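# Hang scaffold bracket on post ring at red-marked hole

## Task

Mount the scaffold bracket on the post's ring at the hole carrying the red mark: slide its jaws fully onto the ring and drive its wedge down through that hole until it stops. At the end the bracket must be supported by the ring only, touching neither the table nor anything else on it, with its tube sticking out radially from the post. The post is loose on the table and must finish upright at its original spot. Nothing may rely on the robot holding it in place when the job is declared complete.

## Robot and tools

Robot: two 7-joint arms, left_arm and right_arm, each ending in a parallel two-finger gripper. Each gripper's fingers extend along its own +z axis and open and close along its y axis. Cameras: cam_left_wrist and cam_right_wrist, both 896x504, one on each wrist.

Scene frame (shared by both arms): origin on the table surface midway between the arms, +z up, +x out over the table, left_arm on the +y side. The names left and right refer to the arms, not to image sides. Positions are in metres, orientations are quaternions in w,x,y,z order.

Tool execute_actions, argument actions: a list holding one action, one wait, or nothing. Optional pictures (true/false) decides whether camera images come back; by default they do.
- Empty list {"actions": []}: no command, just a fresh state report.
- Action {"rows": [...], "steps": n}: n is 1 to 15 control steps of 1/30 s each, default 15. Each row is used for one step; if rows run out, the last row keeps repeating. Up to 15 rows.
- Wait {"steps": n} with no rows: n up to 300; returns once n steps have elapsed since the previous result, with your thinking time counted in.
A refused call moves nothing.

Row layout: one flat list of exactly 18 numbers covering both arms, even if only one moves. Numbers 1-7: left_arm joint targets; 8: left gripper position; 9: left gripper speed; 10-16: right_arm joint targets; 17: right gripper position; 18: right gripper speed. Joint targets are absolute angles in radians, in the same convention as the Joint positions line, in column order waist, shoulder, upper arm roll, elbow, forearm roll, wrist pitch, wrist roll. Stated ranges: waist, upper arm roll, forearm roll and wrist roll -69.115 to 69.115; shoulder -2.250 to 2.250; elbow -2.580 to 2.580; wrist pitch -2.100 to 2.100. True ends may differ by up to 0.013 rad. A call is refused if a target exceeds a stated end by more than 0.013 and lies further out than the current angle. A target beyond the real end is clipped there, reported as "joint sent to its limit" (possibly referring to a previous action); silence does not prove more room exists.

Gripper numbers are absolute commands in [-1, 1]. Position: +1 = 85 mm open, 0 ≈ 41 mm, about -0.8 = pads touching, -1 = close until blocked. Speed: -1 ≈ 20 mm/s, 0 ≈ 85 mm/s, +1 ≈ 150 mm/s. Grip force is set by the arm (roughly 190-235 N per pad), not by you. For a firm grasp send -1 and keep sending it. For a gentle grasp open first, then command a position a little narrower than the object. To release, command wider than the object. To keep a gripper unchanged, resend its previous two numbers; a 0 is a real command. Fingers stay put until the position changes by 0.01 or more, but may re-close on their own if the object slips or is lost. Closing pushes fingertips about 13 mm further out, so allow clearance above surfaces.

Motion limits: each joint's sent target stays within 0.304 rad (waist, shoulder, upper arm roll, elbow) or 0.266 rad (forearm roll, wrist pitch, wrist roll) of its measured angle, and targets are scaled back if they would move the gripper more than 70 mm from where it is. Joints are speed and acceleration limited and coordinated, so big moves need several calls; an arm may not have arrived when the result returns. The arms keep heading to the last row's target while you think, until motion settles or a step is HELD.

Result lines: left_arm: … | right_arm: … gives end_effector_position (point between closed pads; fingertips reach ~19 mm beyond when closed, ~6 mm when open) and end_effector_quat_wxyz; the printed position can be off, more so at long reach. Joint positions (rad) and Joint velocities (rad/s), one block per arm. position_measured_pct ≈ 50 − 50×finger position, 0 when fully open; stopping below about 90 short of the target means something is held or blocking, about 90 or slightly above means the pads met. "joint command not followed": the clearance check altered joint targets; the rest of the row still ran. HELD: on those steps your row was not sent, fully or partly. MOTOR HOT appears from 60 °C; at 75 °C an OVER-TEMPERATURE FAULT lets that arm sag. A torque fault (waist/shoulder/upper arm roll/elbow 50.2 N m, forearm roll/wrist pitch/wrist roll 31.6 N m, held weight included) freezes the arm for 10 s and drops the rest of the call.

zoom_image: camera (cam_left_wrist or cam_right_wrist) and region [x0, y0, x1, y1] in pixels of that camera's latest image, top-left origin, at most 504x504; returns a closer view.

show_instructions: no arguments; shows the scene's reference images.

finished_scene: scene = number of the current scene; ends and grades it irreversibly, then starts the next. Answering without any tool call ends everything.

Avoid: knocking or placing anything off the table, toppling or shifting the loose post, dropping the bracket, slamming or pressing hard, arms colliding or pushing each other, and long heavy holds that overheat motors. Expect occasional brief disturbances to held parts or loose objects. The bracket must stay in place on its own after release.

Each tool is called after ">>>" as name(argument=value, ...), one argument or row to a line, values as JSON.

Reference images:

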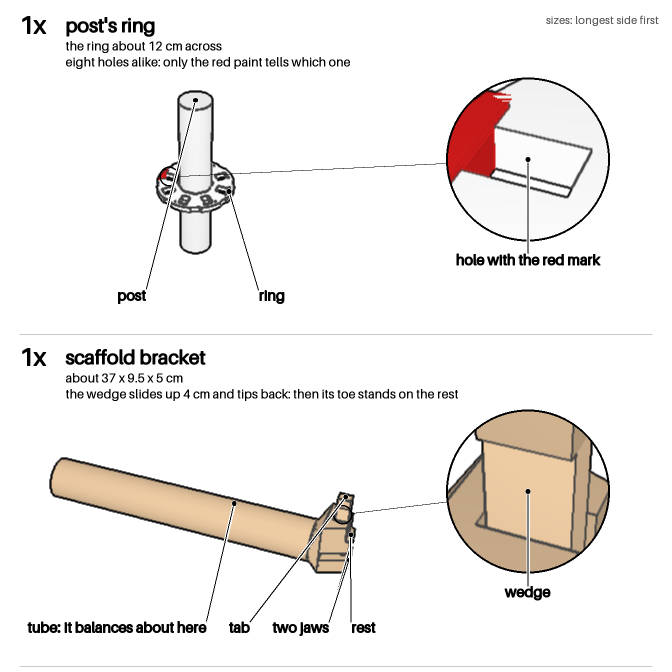

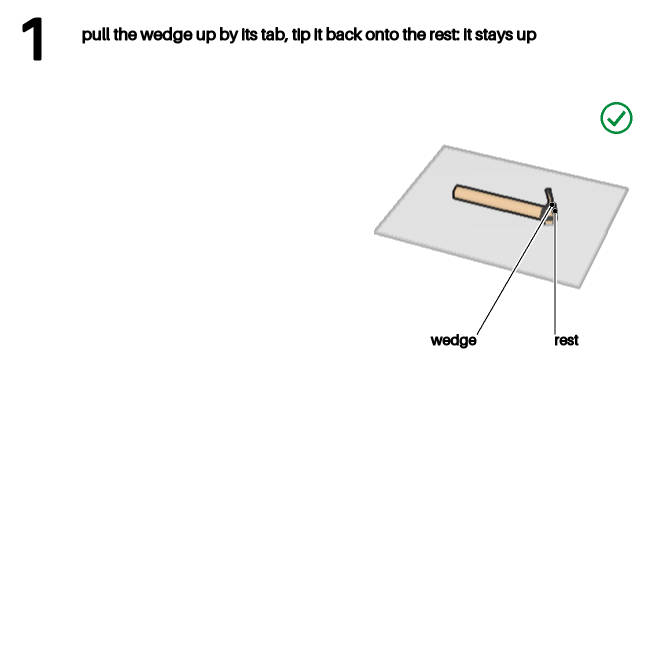

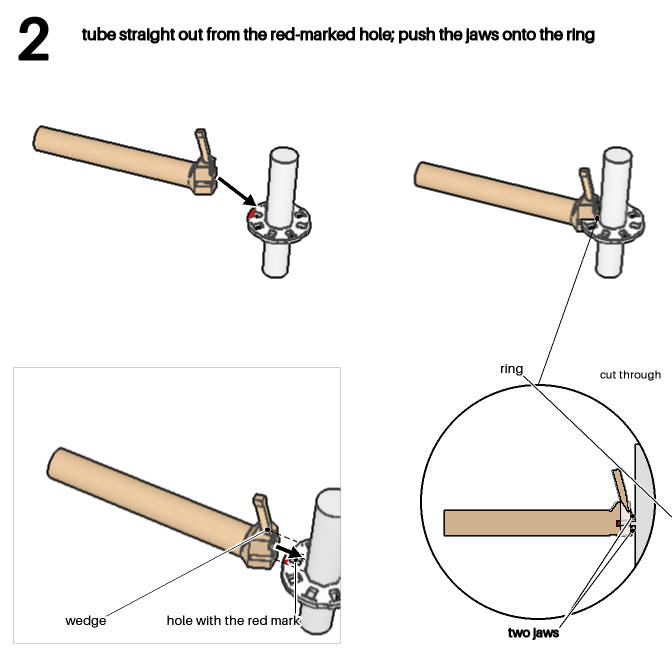

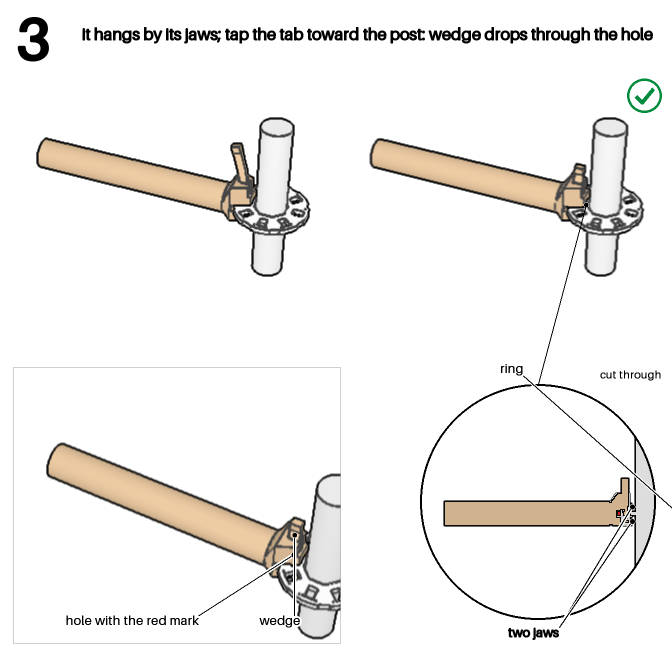

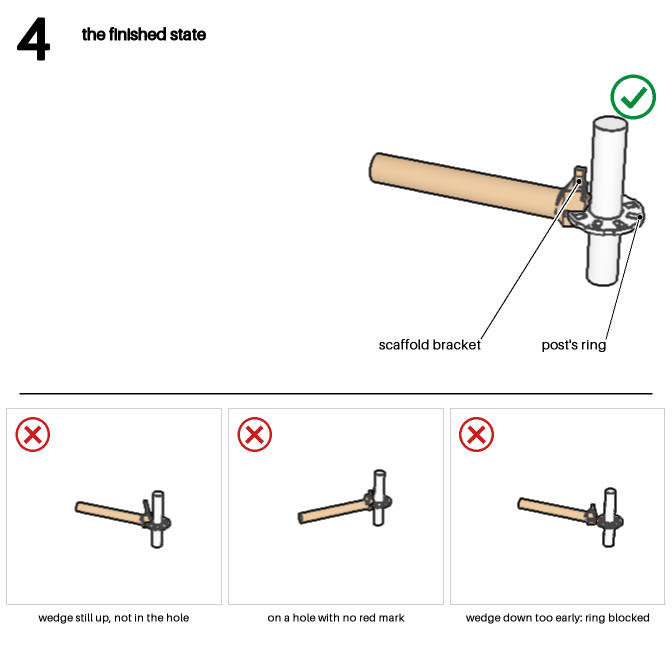

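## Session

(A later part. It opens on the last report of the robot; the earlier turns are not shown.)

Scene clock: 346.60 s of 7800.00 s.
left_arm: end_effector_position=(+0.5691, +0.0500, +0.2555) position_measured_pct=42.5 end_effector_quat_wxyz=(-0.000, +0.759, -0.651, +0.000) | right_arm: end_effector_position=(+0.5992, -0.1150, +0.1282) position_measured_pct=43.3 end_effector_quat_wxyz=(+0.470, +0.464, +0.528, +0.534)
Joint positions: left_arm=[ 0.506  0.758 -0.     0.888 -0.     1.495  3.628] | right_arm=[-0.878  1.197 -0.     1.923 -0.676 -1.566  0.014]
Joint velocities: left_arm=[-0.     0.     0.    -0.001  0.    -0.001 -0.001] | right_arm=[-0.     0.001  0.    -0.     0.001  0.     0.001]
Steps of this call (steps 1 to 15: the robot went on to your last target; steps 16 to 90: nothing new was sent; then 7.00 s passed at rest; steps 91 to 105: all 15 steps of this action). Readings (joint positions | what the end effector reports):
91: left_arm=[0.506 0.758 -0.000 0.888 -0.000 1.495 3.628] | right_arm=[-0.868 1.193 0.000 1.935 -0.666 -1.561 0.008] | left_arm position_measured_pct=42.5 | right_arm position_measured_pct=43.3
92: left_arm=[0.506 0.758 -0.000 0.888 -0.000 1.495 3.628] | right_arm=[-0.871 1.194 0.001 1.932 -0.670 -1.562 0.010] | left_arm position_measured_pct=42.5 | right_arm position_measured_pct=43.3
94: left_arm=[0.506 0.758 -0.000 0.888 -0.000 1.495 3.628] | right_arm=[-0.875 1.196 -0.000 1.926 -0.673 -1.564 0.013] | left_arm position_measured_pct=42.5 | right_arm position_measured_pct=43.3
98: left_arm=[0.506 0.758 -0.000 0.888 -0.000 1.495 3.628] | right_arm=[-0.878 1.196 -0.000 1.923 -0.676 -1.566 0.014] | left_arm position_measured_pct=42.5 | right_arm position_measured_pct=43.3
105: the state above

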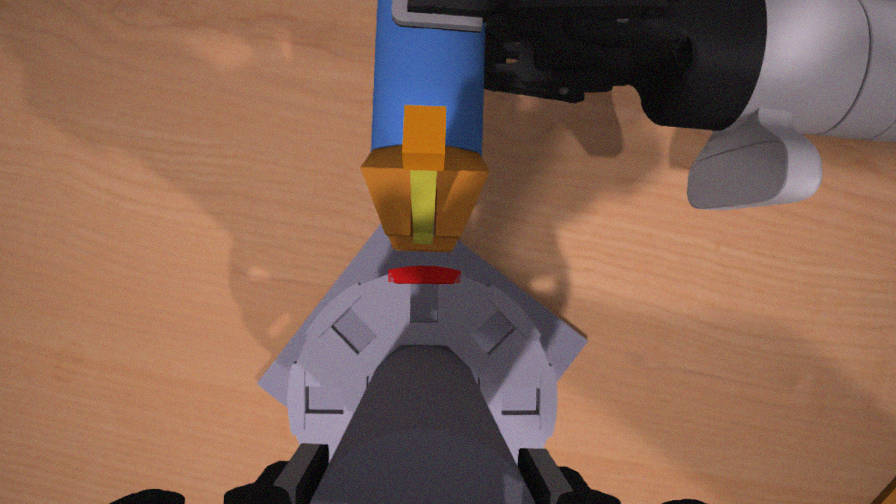

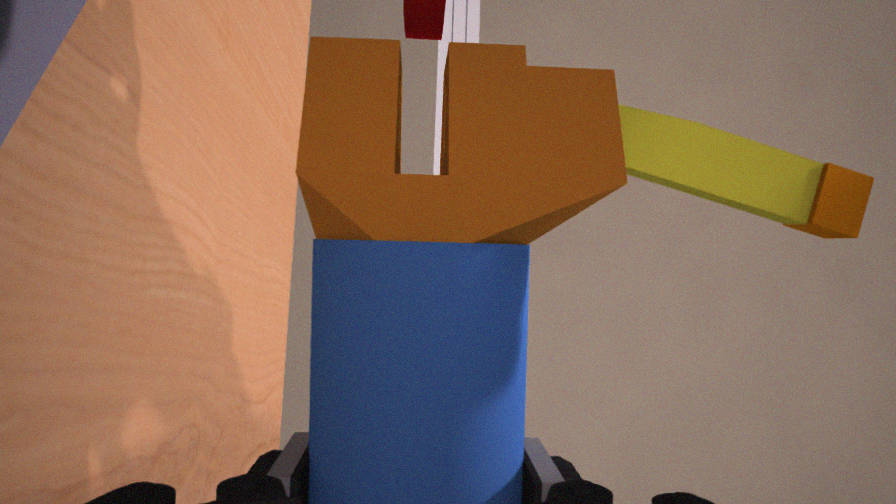

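>>> execute_actions(
  actions=[
    {"rows": [[0.5057,0.7586,0,0.8882,0,1.4948,3.628,0.03,0,-0.8824,1.1976,0,1.9238,-0.6806,-1.5673,0.0129,-1,0.3],[0.5057,0.7586,0,0.8882,0,1.4948,3.628,0.03,0,-0.8824,1.1976,0,1.9238,-0.6806,-1.5673,0.0129,-1,0.3],[0.5057,0.7586,0,0.8882,0,1.4948,3.628,0.03,0,-0.8824,1.1976,0,1.9238,-0.6806,-1.5673,0.0129,-1,0.3],[0.5057,0.7586,0,0.8882,0,1.4948,3.628,0.03,0,-0.8824,1.1976,0,1.9238,-0.6806,-1.5673,0.0129,-1,0.3],[0.5057,0.7586,0,0.8882,0,1.4948,3.628,0.03,0,-0.8883,1.1977,0,1.9184,-0.6866,-1.5633,0.0164,-1,0.3],[0.5057,0.7586,0,0.8882,0,1.4948,3.628,0.03,0,-0.8883,1.1977,0,1.9184,-0.6866,-1.5633,0.0164,-1,0.3],[0.5057,0.7586,0,0.8882,0,1.4948,3.628,0.03,0,-0.8942,1.1979,0,1.9129,-0.6926,-1.5593,0.0199,-1,0.3],[0.5057,0.7586,0,0.8882,0,1.4948,3.628,0.03,0,-0.8942,1.1979,0,1.9129,-0.6926,-1.5593,0.0199,-1,0.3],[0.5057,0.7586,0,0.8882,0,1.4948,3.628,0.03,0,-0.9001,1.198,0,1.9075,-0.6986,-1.5552,0.0234,-1,0.3],[0.5057,0.7586,0,0.8882,0,1.4948,3.628,0.03,0,-0.9001,1.198,0,1.9075,-0.6986,-1.5552,0.0234,-1,0.3],[0.5057,0.7586,0,0.8882,0,1.4948,3.628,0.03,0,-0.906,1.1982,0,1.902,-0.7046,-1.5512,0.0269,-1,0.3]], "steps": 15},
  ],
  pictures=false,
)

>>> execute_actions(
  actions=[
    {"steps": 6},
  ],
)

>>> zoom_image(
  camera="cam_right_wrist",
  region=[330, 0, 530, 190],
)

Scene clock: 363.73 s of 7800.00 s.
left_arm: end_effector_position=(+0.5691, +0.0500, +0.2555) position_measured_pct=42.5 end_effector_quat_wxyz=(-0.000, +0.759, -0.651, +0.000) | right_arm: end_effector_position=(+0.5959, -0.1030, +0.1276) position_measured_pct=43.3 end_effector_quat_wxyz=(+0.470, +0.464, +0.528, +0.534)
Joint positions: left_arm=[ 0.506  0.758 -0.     0.888 -0.     1.495  3.628] | right_arm=[-0.904  1.198 -0.001  1.904 -0.702 -1.552  0.026]
Joint velocities: left_arm=[-0.    -0.    -0.    -0.     0.     0.001 -0.001] | right_arm=[-0.023  0.     0.    -0.02  -0.023  0.016  0.012]
Steps of this call (steps 1 to 15: the robot went on to your last target; steps 16 to 90: nothing new was sent; then 13.63 s passed at rest; steps 91 to 105: all 15 steps of this action). Readings (joint positions | what the end effector reports):
91: left_arm=[0.506 0.758 -0.000 0.888 -0.000 1.495 3.628] | right_arm=[-0.879 1.197 0.000 1.923 -0.677 -1.566 0.014] | left_arm position_measured_pct=42.5 | right_arm position_measured_pct=43.3
92: left_arm=[0.506 0.758 -0.000 0.888 -0.000 1.495 3.628] | right_arm=[-0.880 1.197 0.000 1.923 -0.678 -1.567 0.014] | left_arm position_measured_pct=42.5 | right_arm position_measured_pct=43.3
94: left_arm=[0.506 0.758 -0.000 0.888 -0.000 1.495 3.628] | right_arm=[-0.881 1.197 -0.000 1.923 -0.679 -1.567 0.013] | left_arm position_measured_pct=42.5 | right_arm position_measured_pct=43.3
98: left_arm=[0.506 0.758 -0.000 0.888 -0.000 1.495 3.628] | right_arm=[-0.889 1.198 0.000 1.918 -0.687 -1.563 0.017] | left_arm position_measured_pct=42.5 | right_arm position_measured_pct=43.3
105: the state above

Scene clock: 363.93 s of 7800.00 s.
left_arm: end_effector_position=(+0.5691, +0.0500, +0.2555) position_measured_pct=42.5 end_effector_quat_wxyz=(-0.000, +0.759, -0.651, +0.000) | right_arm: end_effector_position=(+0.5959, -0.1025, +0.1276) position_measured_pct=43.3 end_effector_quat_wxyz=(+0.470, +0.464, +0.528, +0.534)
Joint positions: left_arm=[ 0.506  0.758 -0.     0.888 -0.     1.495  3.628] | right_arm=[-0.906  1.198 -0.     1.902 -0.704 -1.551  0.027]
Joint velocities: left_arm=[-0.    -0.001 -0.    -0.     0.    -0.001 -0.   ] | right_arm=[-0.003  0.     0.001 -0.002 -0.001  0.     0.   ]
Steps of this call (steps 1 to 6: the robot went on to your last target). Readings (joint positions | what the end effector reports):
1: left_arm=[0.506 0.758 -0.000 0.888 -0.000 1.495 3.628] | right_arm=[-0.905 1.198 -0.000 1.903 -0.703 -1.552 0.026] | left_arm position_measured_pct=42.5 | right_arm position_measured_pct=43.3
2: left_arm=[0.506 0.758 -0.000 0.888 -0.000 1.495 3.628] | right_arm=[-0.905 1.198 -0.000 1.903 -0.704 -1.552 0.027] | left_arm position_measured_pct=42.5 | right_arm position_measured_pct=43.3
4: left_arm=[0.506 0.758 -0.000 0.888 -0.000 1.495 3.628] | right_arm=[-0.906 1.198 -0.000 1.902 -0.704 -1.551 0.027] | left_arm position_measured_pct=42.5 | right_arm position_measured_pct=43.3
6: the state above

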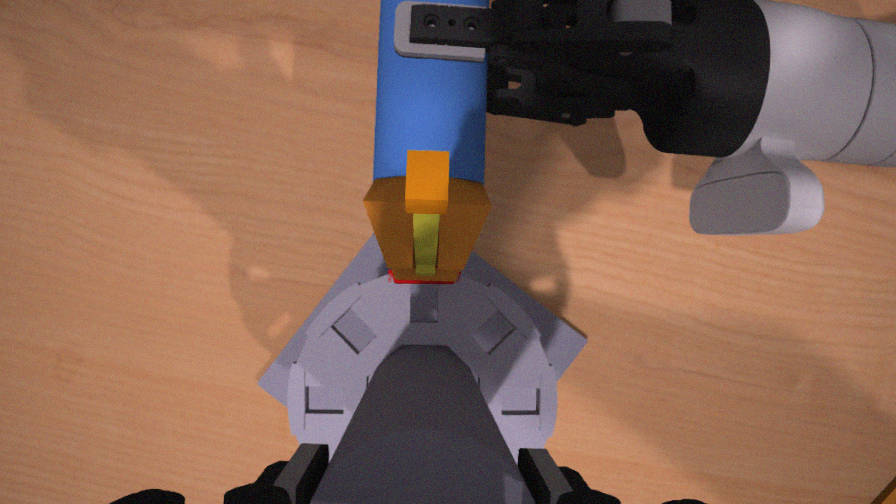

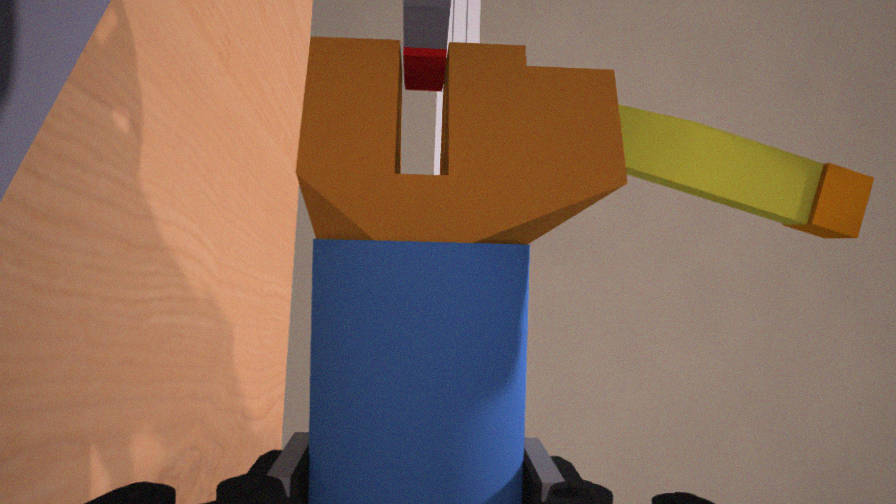

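Region (330, 0, 530, 190) of cam_right_wrist's 896x504 image, scaled by 2.520; it fills the top 479 rows of this view, and the rest is white.

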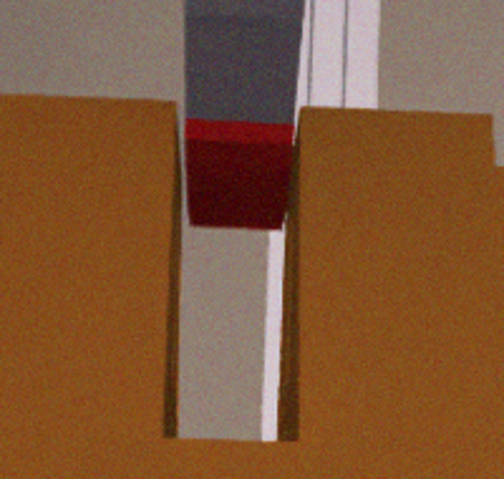

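>>> execute_actions(
  actions=[
    {"rows": [[0.5057,0.7586,0,0.8882,0,1.4948,3.628,0.03,0,-0.906,1.1964,0,1.9029,-0.7046,-1.5505,0.0275,-1,0.3],[0.5057,0.7586,0,0.8882,0,1.4948,3.628,0.03,0,-0.906,1.1964,0,1.9029,-0.7046,-1.5505,0.0275,-1,0.3],[0.5057,0.7586,0,0.8882,0,1.4948,3.628,0.03,0,-0.9119,1.1967,0,1.8968,-0.7107,-1.5464,0.0317,-1,0.3],[0.5057,0.7586,0,0.8882,0,1.4948,3.628,0.03,0,-0.9119,1.1967,0,1.8968,-0.7107,-1.5464,0.0317,-1,0.3],[0.5057,0.7586,0,0.8882,0,1.4948,3.628,0.03,0,-0.9178,1.197,0,1.8906,-0.7168,-1.5422,0.0358,-1,0.3],[0.5057,0.7586,0,0.8882,0,1.4948,3.628,0.03,0,-0.9178,1.197,0,1.8906,-0.7168,-1.5422,0.0358,-1,0.3],[0.5057,0.7586,0,0.8882,0,1.4948,3.628,0.03,0,-0.9238,1.1973,0,1.8845,-0.7229,-1.5381,0.04,-1,0.3],[0.5057,0.7586,0,0.8882,0,1.4948,3.628,0.03,0,-0.9238,1.1973,0,1.8845,-0.7229,-1.5381,0.04,-1,0.3],[0.5057,0.7586,0,0.8882,0,1.4948,3.628,0.03,0,-0.9297,1.1976,0,1.8783,-0.729,-1.534,0.0441,-1,0.3],[0.5057,0.7586,0,0.8882,0,1.4948,3.628,0.03,0,-0.9297,1.1976,0,1.8783,-0.729,-1.534,0.0441,-1,0.3],[0.5057,0.7586,0,0.8882,0,1.4948,3.628,0.03,0,-0.9356,1.1979,0,1.8722,-0.7351,-1.5298,0.0483,-1,0.3],[0.5057,0.7586,0,0.8882,0,1.4948,3.628,0.03,0,-0.9356,1.1979,0,1.8722,-0.7351,-1.5298,0.0483,-1,0.3],[0.5057,0.7586,0,0.8882,0,1.4948,3.628,0.03,0,-0.9415,1.1982,0,1.866,-0.7412,-1.5257,0.0524,-1,0.3]], "steps": 15},
  ],
  pictures=false,
)

>>> execute_actions(
  actions=[
    {"steps": 8},
  ],
)

Scene clock: 375.73 s of 7800.00 s.
left_arm: end_effector_position=(+0.5691, +0.0500, +0.2555) position_measured_pct=42.5 end_effector_quat_wxyz=(-0.000, +0.759, -0.651, +0.000) | right_arm: end_effector_position=(+0.5933, -0.0859, +0.1283) position_measured_pct=43.3 end_effector_quat_wxyz=(+0.470, +0.464, +0.528, +0.534)
Joint positions: left_arm=[ 0.506  0.758 -0.     0.888 -0.     1.495  3.628] | right_arm=[-0.937  1.198 -0.     1.87  -0.737 -1.529  0.049]
Joint velocities: left_arm=[ 0.    -0.002  0.     0.    -0.     0.001  0.   ] | right_arm=[-0.056  0.    -0.01  -0.06  -0.049  0.042  0.045]
Steps of this call (steps 1 to 15: the robot went on to your last target; steps 16 to 90: nothing new was sent; then 8.30 s passed at rest; steps 91 to 105: all 15 steps of this action). Readings (joint positions | what the end effector reports):
91: left_arm=[0.506 0.758 -0.000 0.888 -0.000 1.495 3.628] | right_arm=[-0.906 1.198 -0.000 1.902 -0.705 -1.551 0.027] | left_arm position_measured_pct=42.5 | right_arm position_measured_pct=43.3
92: left_arm=[0.506 0.758 -0.000 0.888 -0.000 1.495 3.628] | right_arm=[-0.906 1.197 -0.000 1.902 -0.705 -1.551 0.027] | left_arm position_measured_pct=42.5 | right_arm position_measured_pct=43.3
94: left_arm=[0.506 0.758 -0.000 0.888 -0.000 1.495 3.628] | right_arm=[-0.908 1.197 0.001 1.900 -0.707 -1.549 0.029] | left_arm position_measured_pct=42.5 | right_arm position_measured_pct=43.3
98: left_arm=[0.506 0.758 -0.000 0.888 -0.000 1.495 3.628] | right_arm=[-0.918 1.197 0.000 1.891 -0.717 -1.542 0.036] | left_arm position_measured_pct=42.5 | right_arm position_measured_pct=43.3
105: the state above

Scene clock: 376.00 s of 7800.00 s.
left_arm: end_effector_position=(+0.5691, +0.0500, +0.2555) position_measured_pct=42.5 end_effector_quat_wxyz=(-0.000, +0.759, -0.651, +0.000) | right_arm: end_effector_position=(+0.5930, -0.0838, +0.1283) position_measured_pct=43.3 end_effector_quat_wxyz=(+0.470, +0.464, +0.528, +0.534)
Joint positions: left_arm=[ 0.506  0.758 -0.     0.888 -0.     1.495  3.628] | right_arm=[-0.941  1.198 -0.     1.866 -0.741 -1.526  0.052]
Joint velocities: left_arm=[ 0.     0.002  0.    -0.001  0.001 -0.001 -0.   ] | right_arm=[-0.004  0.     0.001 -0.001 -0.001  0.002  0.002]
Steps of this call (steps 1 to 8: the robot went on to your last target). Readings (joint positions | what the end effector reports):
1: left_arm=[0.506 0.758 -0.000 0.888 -0.000 1.495 3.628] | right_arm=[-0.939 1.198 -0.000 1.869 -0.738 -1.528 0.051] | left_arm position_measured_pct=42.5 | right_arm position_measured_pct=43.3
2: left_arm=[0.506 0.758 -0.000 0.888 -0.000 1.495 3.628] | right_arm=[-0.940 1.198 -0.001 1.868 -0.739 -1.527 0.051] | left_arm position_measured_pct=42.5 | right_arm position_measured_pct=43.3
4: left_arm=[0.506 0.758 -0.000 0.888 -0.000 1.495 3.628] | right_arm=[-0.941 1.198 -0.000 1.867 -0.740 -1.526 0.052] | left_arm position_measured_pct=42.5 | right_arm position_measured_pct=43.3
8: the state above

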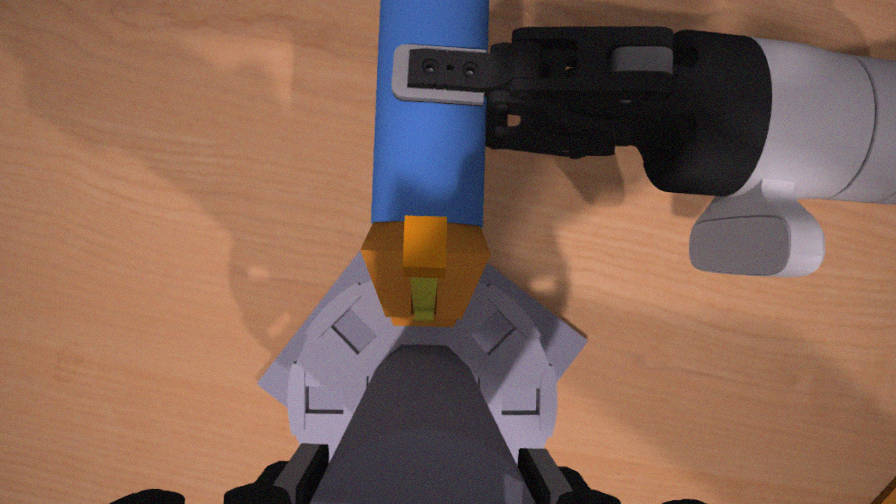

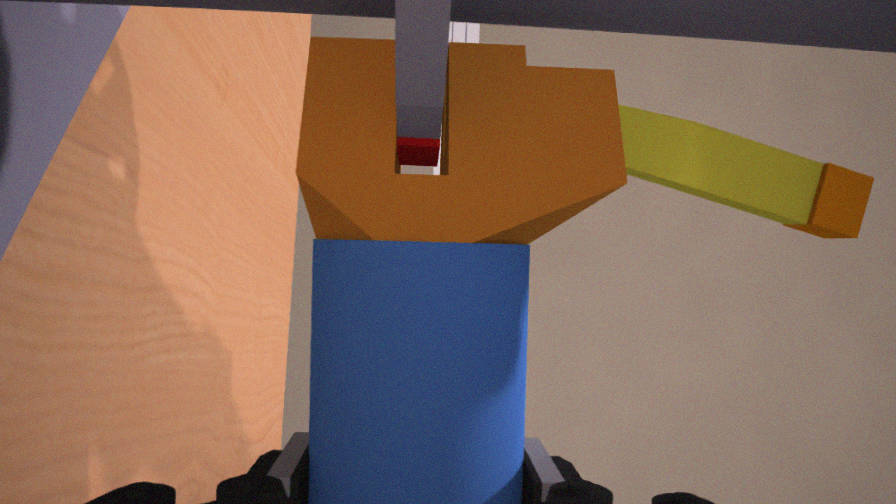

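>>> execute_actions(
  actions=[
    {"rows": [[0.5057,0.7586,0,0.8882,0,1.4948,3.628,0.03,0,-0.9434,1.1997,0,1.8633,-0.7431,-1.525,0.047,-1,0.3],[0.5057,0.7586,0,0.8882,0,1.4948,3.628,0.03,0,-0.9434,1.1997,0,1.8633,-0.7431,-1.525,0.047,-1,0.3],[0.5057,0.7586,0,0.8882,0,1.4948,3.628,0.03,0,-0.9452,1.2015,0,1.8605,-0.7451,-1.5243,0.042,-1,0.3],[0.5057,0.7586,0,0.8882,0,1.4948,3.628,0.03,0,-0.9452,1.2015,0,1.8605,-0.7451,-1.5243,0.042,-1,0.3],[0.5057,0.7586,0,0.8882,0,1.4948,3.628,0.03,0,-0.949,1.2017,0,1.8567,-0.7489,-1.5217,0.0446,-1,0.3],[0.5057,0.7586,0,0.8882,0,1.4948,3.628,0.03,0,-0.949,1.2017,0,1.8567,-0.7489,-1.5217,0.0446,-1,0.3],[0.5057,0.7586,0,0.8882,0,1.4948,3.628,0.03,0,-0.9527,1.2019,0,1.8528,-0.7528,-1.5191,0.0472,-1,0.3]], "steps": 15},
  ],
)

>>> zoom_image(
  camera="cam_right_wrist",
  region=[300, 0, 560, 200],
)

Scene clock: 384.97 s of 7800.00 s.
left_arm: end_effector_position=(+0.5691, +0.0500, +0.2555) position_measured_pct=42.5 end_effector_quat_wxyz=(-0.000, +0.759, -0.651, +0.000) | right_arm: end_effector_position=(+0.5921, -0.0787, +0.1270) position_measured_pct=43.3 end_effector_quat_wxyz=(+0.467, +0.468, +0.525, +0.536)
Joint positions: left_arm=[ 0.506  0.758 -0.     0.888 -0.     1.495  3.628] | right_arm=[-0.952  1.202  0.     1.853 -0.753 -1.519  0.047]
Joint velocities: left_arm=[ 0. -0. -0. -0.  0.  0.  0.] | right_arm=[-0.001  0.001  0.001 -0.002 -0.002  0.002  0.001]
Steps of this call (steps 1 to 15: the robot went on to your last target; steps 16 to 90: nothing new was sent; then 5.47 s passed at rest; steps 91 to 105: all 15 steps of this action). Readings (joint positions | what the end effector reports):
91: left_arm=[0.506 0.758 -0.000 0.888 -0.000 1.495 3.628] | right_arm=[-0.942 1.199 0.000 1.866 -0.742 -1.526 0.052] | left_arm position_measured_pct=42.5 | right_arm position_measured_pct=43.3
92: left_arm=[0.506 0.758 -0.000 0.888 -0.000 1.495 3.628] | right_arm=[-0.942 1.199 0.000 1.865 -0.742 -1.525 0.050] | left_arm position_measured_pct=42.5 | right_arm position_measured_pct=43.3
94: left_arm=[0.506 0.758 -0.000 0.888 -0.000 1.495 3.628] | right_arm=[-0.944 1.200 0.000 1.863 -0.743 -1.525 0.047] | left_arm position_measured_pct=42.5 | right_arm position_measured_pct=43.3
98: left_arm=[0.506 0.758 -0.000 0.888 -0.000 1.495 3.628] | right_arm=[-0.949 1.202 0.000 1.857 -0.749 -1.521 0.046] | left_arm position_measured_pct=42.5 | right_arm position_measured_pct=43.3
105: the state above

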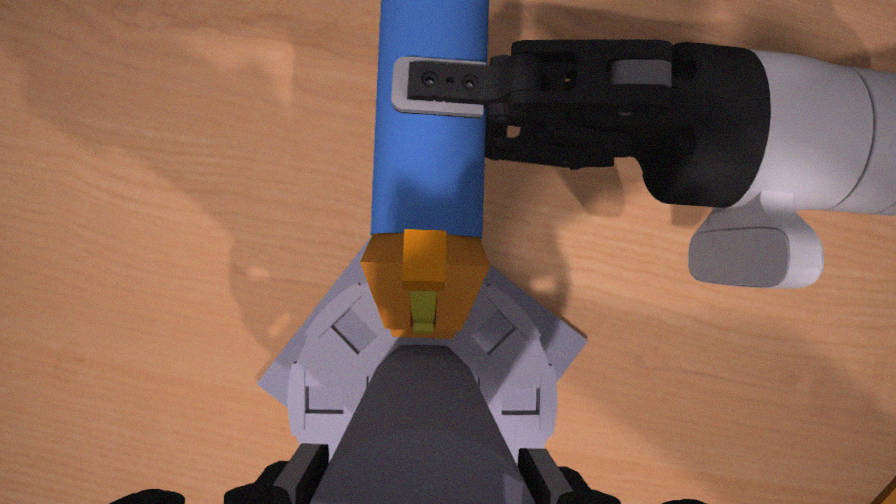

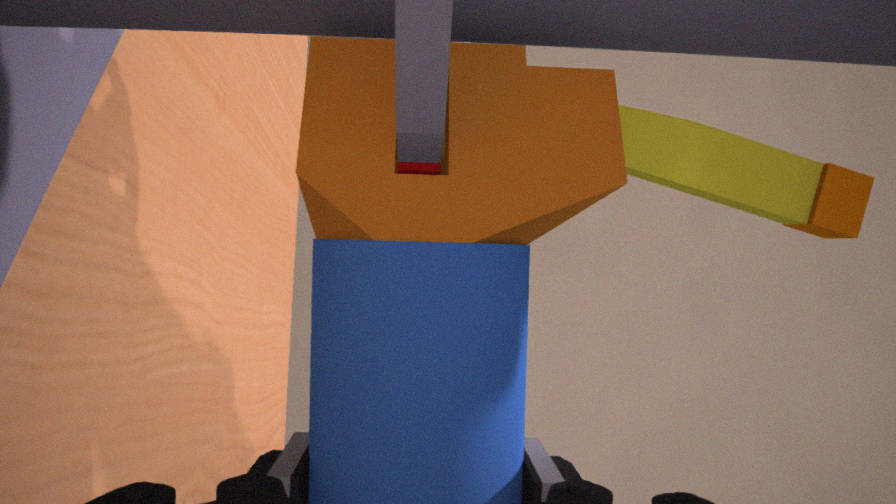

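Region (300, 0, 560, 200) of cam_right_wrist's 896x504 image, scaled by 1.938; it fills the top 388 rows of this view, and the rest is white.

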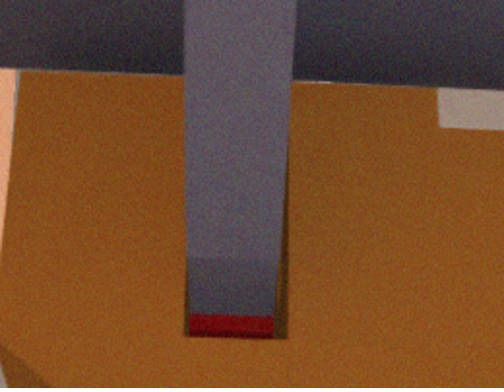

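>>> execute_actions(
  actions=[
    {"rows": [[0.5057,0.7586,0,0.8882,0,1.4948,3.628,0.03,0,-0.9511,1.2019,0,1.8522,-0.7472,-1.5184,0.0472,-1,0.3],[0.5057,0.7586,0,0.8882,0,1.4948,3.628,0.03,0,-0.9511,1.2019,0,1.8522,-0.7472,-1.5184,0.0472,-1,0.3],[0.5057,0.7586,0,0.8882,0,1.4948,3.628,0.03,0,-0.9496,1.2019,0,1.8517,-0.7416,-1.5177,0.0473,-1,0.3],[0.5057,0.7586,0,0.8882,0,1.4948,3.628,0.03,0,-0.9496,1.2019,0,1.8517,-0.7416,-1.5177,0.0473,-1,0.3],[0.5057,0.7586,0,0.8882,0,1.4948,3.628,0.03,0,-0.948,1.2019,0,1.8511,-0.736,-1.517,0.0473,-1,0.3]], "steps": 15},
  ],
)

>>> zoom_image(
  camera="cam_left_wrist",
  region=[320, 200, 530, 400],
)

Scene clock: 393.57 s of 7800.00 s.
left_arm: end_effector_position=(+0.5691, +0.0500, +0.2555) position_measured_pct=42.5 end_effector_quat_wxyz=(-0.000, +0.759, -0.651, +0.000) | right_arm: end_effector_position=(+0.5941, -0.0782, +0.1266) position_measured_pct=43.3 end_effector_quat_wxyz=(+0.465, +0.465, +0.527, +0.538)
Joint positions: left_arm=[ 0.506  0.758 -0.     0.888 -0.     1.495  3.628] | right_arm=[-0.945  1.203  0.001  1.852 -0.738 -1.517  0.047]
Joint velocities: left_arm=[ 0.    -0.    -0.     0.     0.    -0.001 -0.   ] | right_arm=[ 0.003 -0.    -0.    -0.     0.001 -0.    -0.001]
Steps of this call (steps 1 to 15: the robot went on to your last target; steps 16 to 90: nothing new was sent; then 5.10 s passed at rest; steps 91 to 105: all 15 steps of this action). Readings (joint positions | what the end effector reports):
91: left_arm=[0.506 0.758 -0.000 0.888 -0.000 1.495 3.628] | right_arm=[-0.951 1.202 0.000 1.853 -0.753 -1.519 0.047] | left_arm position_measured_pct=42.5 | right_arm position_measured_pct=43.3
92: left_arm=[0.506 0.758 -0.000 0.888 -0.000 1.495 3.628] | right_arm=[-0.951 1.202 0.000 1.853 -0.752 -1.519 0.047] | left_arm position_measured_pct=42.5 | right_arm position_measured_pct=43.3
94: left_arm=[0.506 0.758 -0.000 0.888 -0.000 1.495 3.628] | right_arm=[-0.949 1.202 0.001 1.853 -0.748 -1.518 0.047] | left_arm position_measured_pct=42.5 | right_arm position_measured_pct=43.3
98: left_arm=[0.506 0.758 -0.000 0.888 -0.000 1.495 3.628] | right_arm=[-0.946 1.202 0.001 1.853 -0.741 -1.517 0.047] | left_arm position_measured_pct=42.5 | right_arm position_measured_pct=43.3
105: the state above

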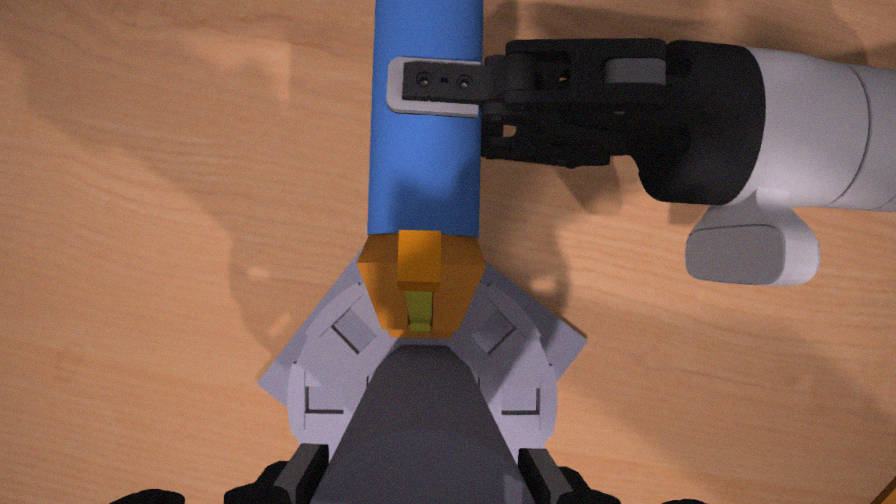

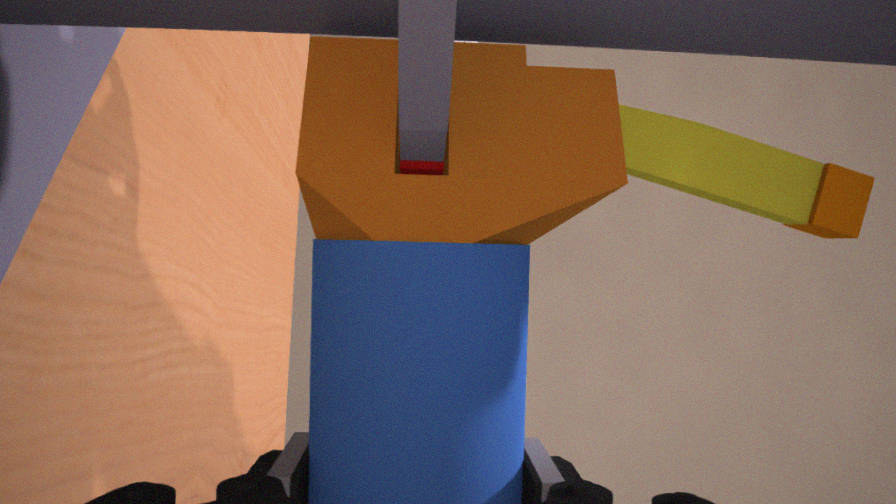

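Region (320, 200, 530, 400) of cam_left_wrist's 896x504 image, scaled by 2.400; it fills the top 480 rows of this view, and the rest is white.

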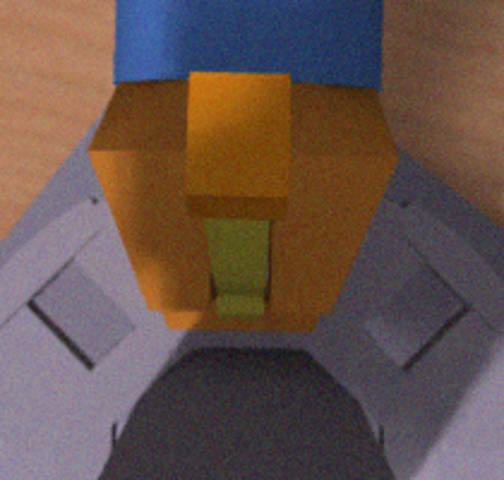

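>>> execute_actions(
  actions=[
    {"rows": [[0.5057,0.7586,0,0.8882,0,1.4948,3.628,1,1,-0.9465,1.2019,0,1.856,-0.7344,-1.5205,0.044,-1,0.3]], "steps": 10},
  ],
  pictures=false,
)

>>> execute_actions(
  actions=[
    {"rows": [[0.6257,0.9301,0,0.6503,0,1.5612,3.7481,1,1,-0.9465,1.2019,0,1.856,-0.7344,-1.5205,0.044,-1,0.3]], "steps": 15},
  ],
  pictures=false,
)

>>> execute_actions(
  actions=[
    {"steps": 8},
  ],
)

Scene clock: 427.20 s of 7800.00 s.
left_arm: end_effector_position=(+0.5690, +0.0500, +0.2550) position_measured_pct=4.4 end_effector_quat_wxyz=(+0.000, +0.759, -0.651, -0.000) | right_arm: end_effector_position=(+0.5933, -0.0785, +0.1265) position_measured_pct=43.3 end_effector_quat_wxyz=(+0.465, +0.465, +0.527, +0.538)
Joint positions: left_arm=[0.506 0.759 0.    0.888 0.    1.495 3.628] | right_arm=[-0.945  1.203  0.001  1.856 -0.736 -1.52   0.044]
Joint velocities: left_arm=[-0.    -0.001  0.    -0.001 -0.     0.001 -0.   ] | right_arm=[ 0.001 -0.     0.     0.001  0.001 -0.001 -0.001]
Steps of this call (steps 1 to 15: the robot went on to your last target; steps 16 to 90: nothing new was sent; then 30.30 s passed at rest; steps 91 to 100: all 10 steps of this action). Readings (joint positions | what the end effector reports):
91: left_arm=[0.506 0.758 -0.000 0.888 -0.000 1.495 3.628] | right_arm=[-0.945 1.203 0.001 1.853 -0.738 -1.517 0.047] | left_arm position_measured_pct=42.5 | right_arm position_measured_pct=43.3
92: left_arm=[0.506 0.759 -0.000 0.888 -0.000 1.494 3.628] | right_arm=[-0.945 1.203 0.001 1.854 -0.737 -1.518 0.046] | left_arm position_measured_pct=41.7 | right_arm position_measured_pct=43.3
94: left_arm=[0.506 0.759 -0.000 0.888 -0.000 1.495 3.628] | right_arm=[-0.945 1.203 0.001 1.855 -0.736 -1.519 0.045] | left_arm position_measured_pct=34.1 | right_arm position_measured_pct=43.3
98: left_arm=[0.506 0.759 0.000 0.888 0.000 1.495 3.628] | right_arm=[-0.945 1.203 0.001 1.856 -0.736 -1.520 0.044] | left_arm position_measured_pct=13.9 | right_arm position_measured_pct=43.3
100: the state above

Scene clock: 427.70 s of 7800.00 s.
left_arm: end_effector_position=(+0.5825, -0.0357, +0.2242) position_measured_pct=0.0 end_effector_quat_wxyz=(+0.000, +0.760, -0.650, +0.001) | right_arm: end_effector_position=(+0.5933, -0.0785, +0.1265) position_measured_pct=43.3 end_effector_quat_wxyz=(+0.465, +0.465, +0.527, +0.538)
Joint positions: left_arm=[0.623 0.925 0.001 0.654 0.001 1.561 3.747] | right_arm=[-0.945  1.203  0.001  1.856 -0.736 -1.52   0.044]
Joint velocities: left_arm=[ 0.019  0.031 -0.014 -0.05  -0.011  0.012  0.011] | right_arm=[-0.     0.    -0.    -0.001  0.    -0.     0.001]
Steps of this call (steps 1 to 15: all 15 steps of this action). Readings (joint positions | what the end effector reports):
1: left_arm=[0.506 0.760 -0.000 0.887 -0.000 1.495 3.628] | right_arm=[-0.945 1.203 0.001 1.856 -0.736 -1.520 0.044] | left_arm position_measured_pct=2.4 | right_arm position_measured_pct=43.3
2: left_arm=[0.510 0.764 -0.001 0.881 -0.001 1.497 3.631] | right_arm=[-0.945 1.203 0.001 1.856 -0.736 -1.520 0.044] | left_arm position_measured_pct=1.2 | right_arm position_measured_pct=43.3
4: left_arm=[0.524 0.786 -0.002 0.853 -0.001 1.505 3.644] | right_arm=[-0.945 1.203 0.001 1.856 -0.736 -1.520 0.044] | left_arm position_measured_pct=0.4 | right_arm position_measured_pct=43.3
8: left_arm=[0.579 0.865 -0.000 0.745 -0.000 1.534 3.700] | right_arm=[-0.945 1.203 0.001 1.856 -0.736 -1.520 0.044] | left_arm position_measured_pct=0.0 | right_arm position_measured_pct=43.3
15: the state above

Scene clock: 427.97 s of 7800.00 s.
left_arm: end_effector_position=(+0.5825, -0.0369, +0.2223) position_measured_pct=0.0 end_effector_quat_wxyz=(-0.000, +0.759, -0.651, +0.000) | right_arm: end_effector_position=(+0.5933, -0.0785, +0.1265) position_measured_pct=43.3 end_effector_quat_wxyz=(+0.465, +0.465, +0.527, +0.538)
Joint positions: left_arm=[0.625 0.93  0.    0.65  0.    1.561 3.748] | right_arm=[-0.945  1.203  0.001  1.856 -0.736 -1.52   0.044]
Joint velocities: left_arm=[ 0.002  0.005 -0.    -0.001  0.     0.     0.   ] | right_arm=[ 0. -0.  0.  0.  0. -0.  0.]
Steps of this call (steps 1 to 8: the robot went on to your last target). Readings (joint positions | what the end effector reports):
1: left_arm=[0.624 0.926 0.000 0.652 0.000 1.561 3.748] | right_arm=[-0.945 1.203 0.001 1.856 -0.736 -1.520 0.044] | left_arm position_measured_pct=0.0 | right_arm position_measured_pct=43.3
2: left_arm=[0.624 0.927 0.000 0.652 0.000 1.561 3.748] | right_arm=[-0.945 1.203 0.001 1.856 -0.736 -1.520 0.044] | left_arm position_measured_pct=0.0 | right_arm position_measured_pct=43.3
4: left_arm=[0.625 0.928 0.000 0.651 0.000 1.561 3.748] | right_arm=[-0.945 1.203 0.001 1.856 -0.736 -1.520 0.044] | left_arm position_measured_pct=0.0 | right_arm position_measured_pct=43.3
8: the state above

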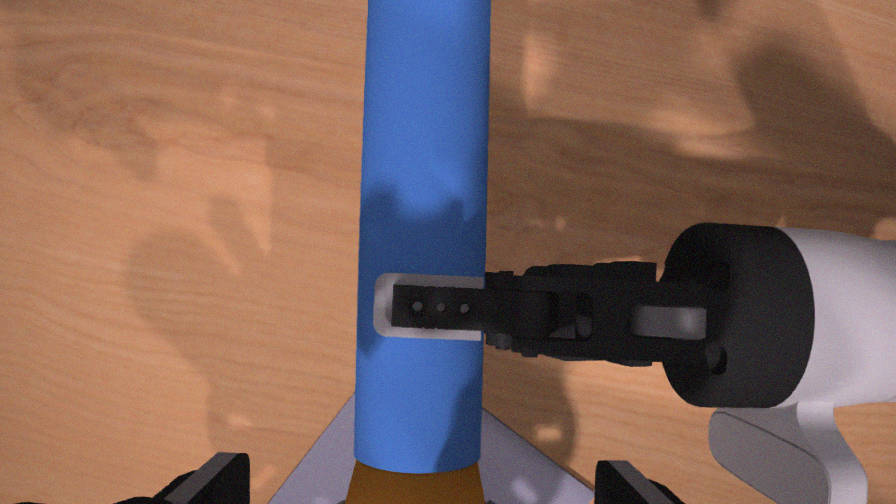

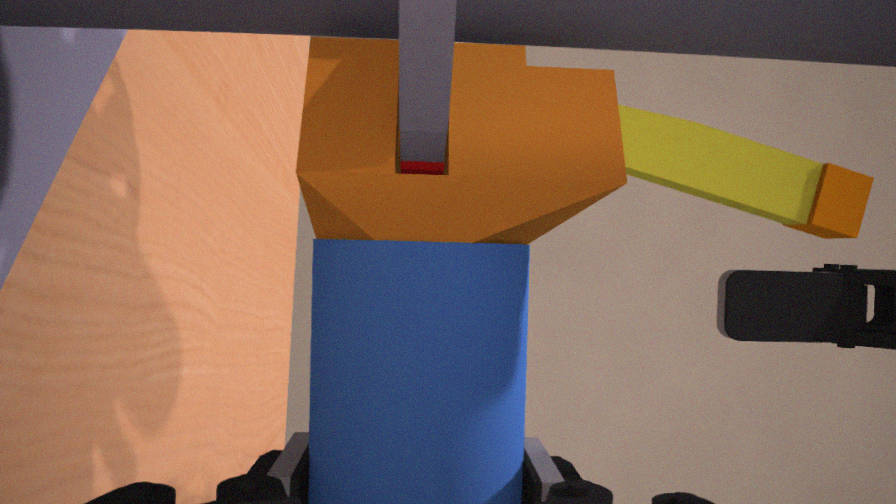

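>>> execute_actions(
  actions=[
    {"rows": [[0.6257,0.9301,0,0.6503,0,1.5612,3.7481,-1,1,-0.9465,1.2019,0,1.856,-0.7344,-1.5205,0.044,-1,0.3]], "steps": 15},
  ],
  pictures=false,
)

>>> execute_actions(
  actions=[
    {"rows": [[0.6257,0.9301,0,0.6503,0,1.5612,3.7481,-1,1,-0.9465,1.2019,0,1.856,-0.7344,-1.5205,0.044,-1,0.3],[0.6257,0.9301,0,0.6503,0,1.5612,3.7481,-1,1,-0.9465,1.2019,0,1.856,-0.7344,-1.5205,0.044,-1,0.3],[0.6257,0.9301,0,0.6503,0,1.5612,3.7481,-1,1,-0.9465,1.2019,0,1.856,-0.7344,-1.5205,0.044,-1,0.3],[0.6184,0.9175,0,0.6763,0,1.5478,3.7408,-1,1,-0.9465,1.2019,0,1.856,-0.7344,-1.5205,0.044,-1,0.3],[0.6184,0.9175,0,0.6763,0,1.5478,3.7408,-1,1,-0.9465,1.2019,0,1.856,-0.7344,-1.5205,0.044,-1,0.3],[0.6112,0.9053,0,0.7015,0,1.5348,3.7336,-1,1,-0.9465,1.2019,0,1.856,-0.7344,-1.5205,0.044,-1,0.3],[0.6112,0.9053,0,0.7015,0,1.5348,3.7336,-1,1,-0.9465,1.2019,0,1.856,-0.7344,-1.5205,0.044,-1,0.3],[0.6039,0.8933,0,0.726,0,1.5223,3.7263,-1,1,-0.9465,1.2019,0,1.856,-0.7344,-1.5205,0.044,-1,0.3],[0.6039,0.8933,0,0.726,0,1.5223,3.7263,-1,1,-0.9465,1.2019,0,1.856,-0.7344,-1.5205,0.044,-1,0.3],[0.5967,0.8817,0,0.7498,0,1.5101,3.7191,-1,1,-0.9465,1.2019,0,1.856,-0.7344,-1.5205,0.044,-1,0.3],[0.5967,0.8817,0,0.7498,0,1.5101,3.7191,-1,1,-0.9465,1.2019,0,1.856,-0.7344,-1.5205,0.044,-1,0.3],[0.5894,0.8703,0,0.7729,0,1.4984,3.7118,-1,1,-0.9465,1.2019,0,1.856,-0.7344,-1.5205,0.044,-1,0.3]], "steps": 15},
  ],
  pictures=false,
)

>>> execute_actions(
  actions=[
    {"steps": 10},
  ],
)

Scene clock: 436.37 s of 7800.00 s.
left_arm: end_effector_position=(+0.5825, -0.0370, +0.2220) position_measured_pct=65.1 end_effector_quat_wxyz=(+0.000, +0.759, -0.651, -0.000) | right_arm: end_effector_position=(+0.5933, -0.0785, +0.1265) position_measured_pct=43.3 end_effector_quat_wxyz=(+0.465, +0.465, +0.527, +0.538)
Joint positions: left_arm=[ 0.626  0.93  -0.     0.65   0.     1.561  3.748] | right_arm=[-0.945  1.203  0.001  1.856 -0.736 -1.52   0.044]
Joint velocities: left_arm=[-0.    -0.    -0.    -0.    -0.    -0.001 -0.001] | right_arm=[ 0.001 -0.    -0.     0.002 -0.     0.    -0.   ]
Steps of this call (steps 1 to 15: the robot went on to your last target; steps 16 to 90: nothing new was sent; then 4.90 s passed at rest; steps 91 to 105: all 15 steps of this action). Readings (joint positions | what the end effector reports):
91: left_arm=[0.626 0.930 0.000 0.650 0.000 1.561 3.748] | right_arm=[-0.945 1.203 0.001 1.856 -0.736 -1.520 0.044] | left_arm position_measured_pct=0.0 | right_arm position_measured_pct=43.3
92: left_arm=[0.626 0.930 0.000 0.650 0.000 1.561 3.748] | right_arm=[-0.945 1.203 0.001 1.856 -0.736 -1.520 0.044] | left_arm position_measured_pct=1.2 | right_arm position_measured_pct=43.3
94: left_arm=[0.626 0.930 0.000 0.650 0.000 1.561 3.748] | right_arm=[-0.945 1.203 0.001 1.856 -0.736 -1.520 0.044] | left_arm position_measured_pct=8.3 | right_arm position_measured_pct=43.3
98: left_arm=[0.626 0.930 -0.000 0.650 0.000 1.561 3.748] | right_arm=[-0.945 1.203 0.001 1.856 -0.736 -1.520 0.044] | left_arm position_measured_pct=28.2 | right_arm position_measured_pct=43.3
105: the state above

Scene clock: 436.87 s of 7800.00 s.
left_arm: end_effector_position=(+0.5790, -0.0130, +0.2221) position_measured_pct=91.7 end_effector_quat_wxyz=(-0.000, +0.759, -0.651, +0.000) | right_arm: end_effector_position=(+0.5933, -0.0785, +0.1266) position_measured_pct=43.3 end_effector_quat_wxyz=(+0.465, +0.465, +0.527, +0.538)
Joint positions: left_arm=[ 0.594  0.878 -0.     0.757 -0.     1.506  3.716] | right_arm=[-0.945  1.202  0.001  1.856 -0.736 -1.52   0.044]
Joint velocities: left_arm=[-0.067 -0.094 -0.007  0.222 -0.007 -0.112 -0.073] | right_arm=[ 0.001 -0.004  0.001 -0.001 -0.001 -0.006 -0.002]
Steps of this call (steps 1 to 15: all 15 steps of this action). Readings (joint positions | what the end effector reports):
1: left_arm=[0.626 0.930 0.000 0.650 0.000 1.561 3.748] | right_arm=[-0.945 1.203 0.001 1.856 -0.736 -1.520 0.044] | left_arm position_measured_pct=70.2 | right_arm position_measured_pct=43.3
2: left_arm=[0.626 0.930 -0.000 0.650 -0.000 1.561 3.748] | right_arm=[-0.945 1.203 0.001 1.856 -0.736 -1.520 0.044] | left_arm position_measured_pct=75.4 | right_arm position_measured_pct=43.3
4: left_arm=[0.625 0.929 0.000 0.651 0.000 1.561 3.748] | right_arm=[-0.945 1.203 0.001 1.856 -0.736 -1.520 0.044] | left_arm position_measured_pct=86.1 | right_arm position_measured_pct=43.3
8: left_arm=[0.616 0.913 0.000 0.683 0.000 1.545 3.739] | right_arm=[-0.945 1.203 0.001 1.856 -0.736 -1.520 0.044] | left_arm position_measured_pct=91.7 | right_arm position_measured_pct=43.3
15: the state above

Scene clock: 437.20 s of 7800.00 s.
left_arm: end_effector_position=(+0.5782, -0.0094, +0.2218) position_measured_pct=91.7 end_effector_quat_wxyz=(+0.000, +0.759, -0.651, -0.000) | right_arm: end_effector_position=(+0.5932, -0.0785, +0.1264) position_measured_pct=43.3 end_effector_quat_wxyz=(+0.464, +0.465, +0.527, +0.538)
Joint positions: left_arm=[ 0.59   0.871 -0.     0.773 -0.     1.498  3.712] | right_arm=[-0.945  1.203  0.001  1.857 -0.736 -1.52   0.044]
Joint velocities: left_arm=[-0.001 -0.003  0.     0.002  0.    -0.001 -0.001] | right_arm=[-0.001 -0.     0.001  0.     0.    -0.001  0.001]
Steps of this call (steps 1 to 10: the robot went on to your last target). Readings (joint positions | what the end effector reports):
1: left_arm=[0.593 0.875 -0.000 0.763 -0.000 1.503 3.714] | right_arm=[-0.945 1.202 0.001 1.856 -0.736 -1.521 0.044] | left_arm position_measured_pct=91.7 | right_arm position_measured_pct=43.3
2: left_arm=[0.591 0.874 -0.000 0.767 -0.000 1.501 3.713] | right_arm=[-0.945 1.202 0.001 1.857 -0.736 -1.520 0.044] | left_arm position_measured_pct=91.7 | right_arm position_measured_pct=43.3
4: left_arm=[0.590 0.873 -0.000 0.770 -0.000 1.499 3.712] | right_arm=[-0.945 1.203 0.001 1.857 -0.736 -1.520 0.044] | left_arm position_measured_pct=91.7 | right_arm position_measured_pct=43.3
8: left_arm=[0.590 0.871 -0.000 0.772 -0.000 1.499 3.712] | right_arm=[-0.945 1.203 0.001 1.857 -0.736 -1.520 0.044] | left_arm position_measured_pct=91.7 | right_arm position_measured_pct=43.3
10: the state above

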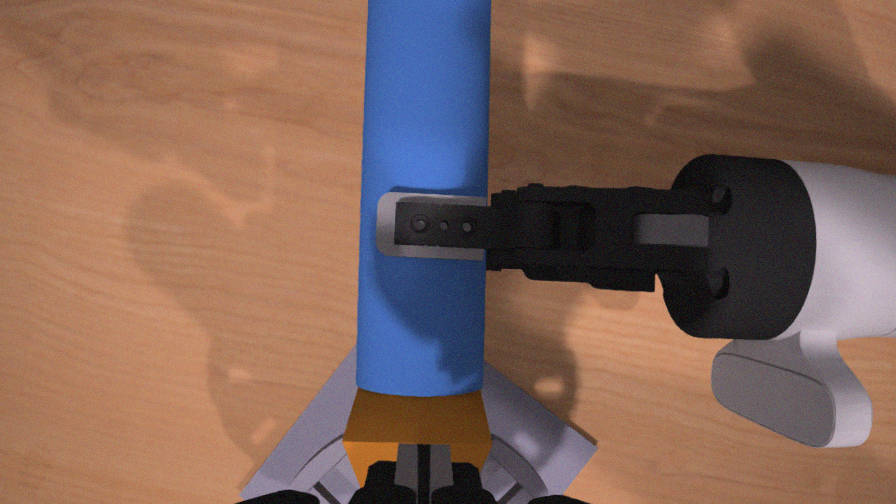

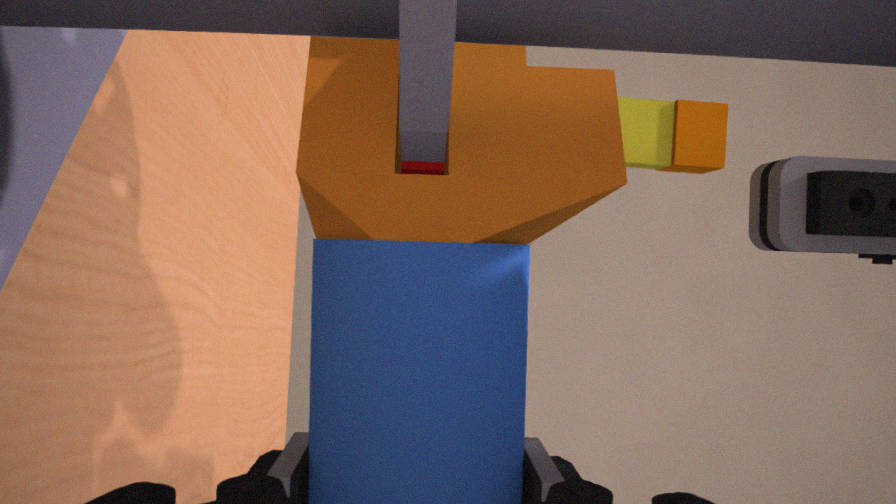

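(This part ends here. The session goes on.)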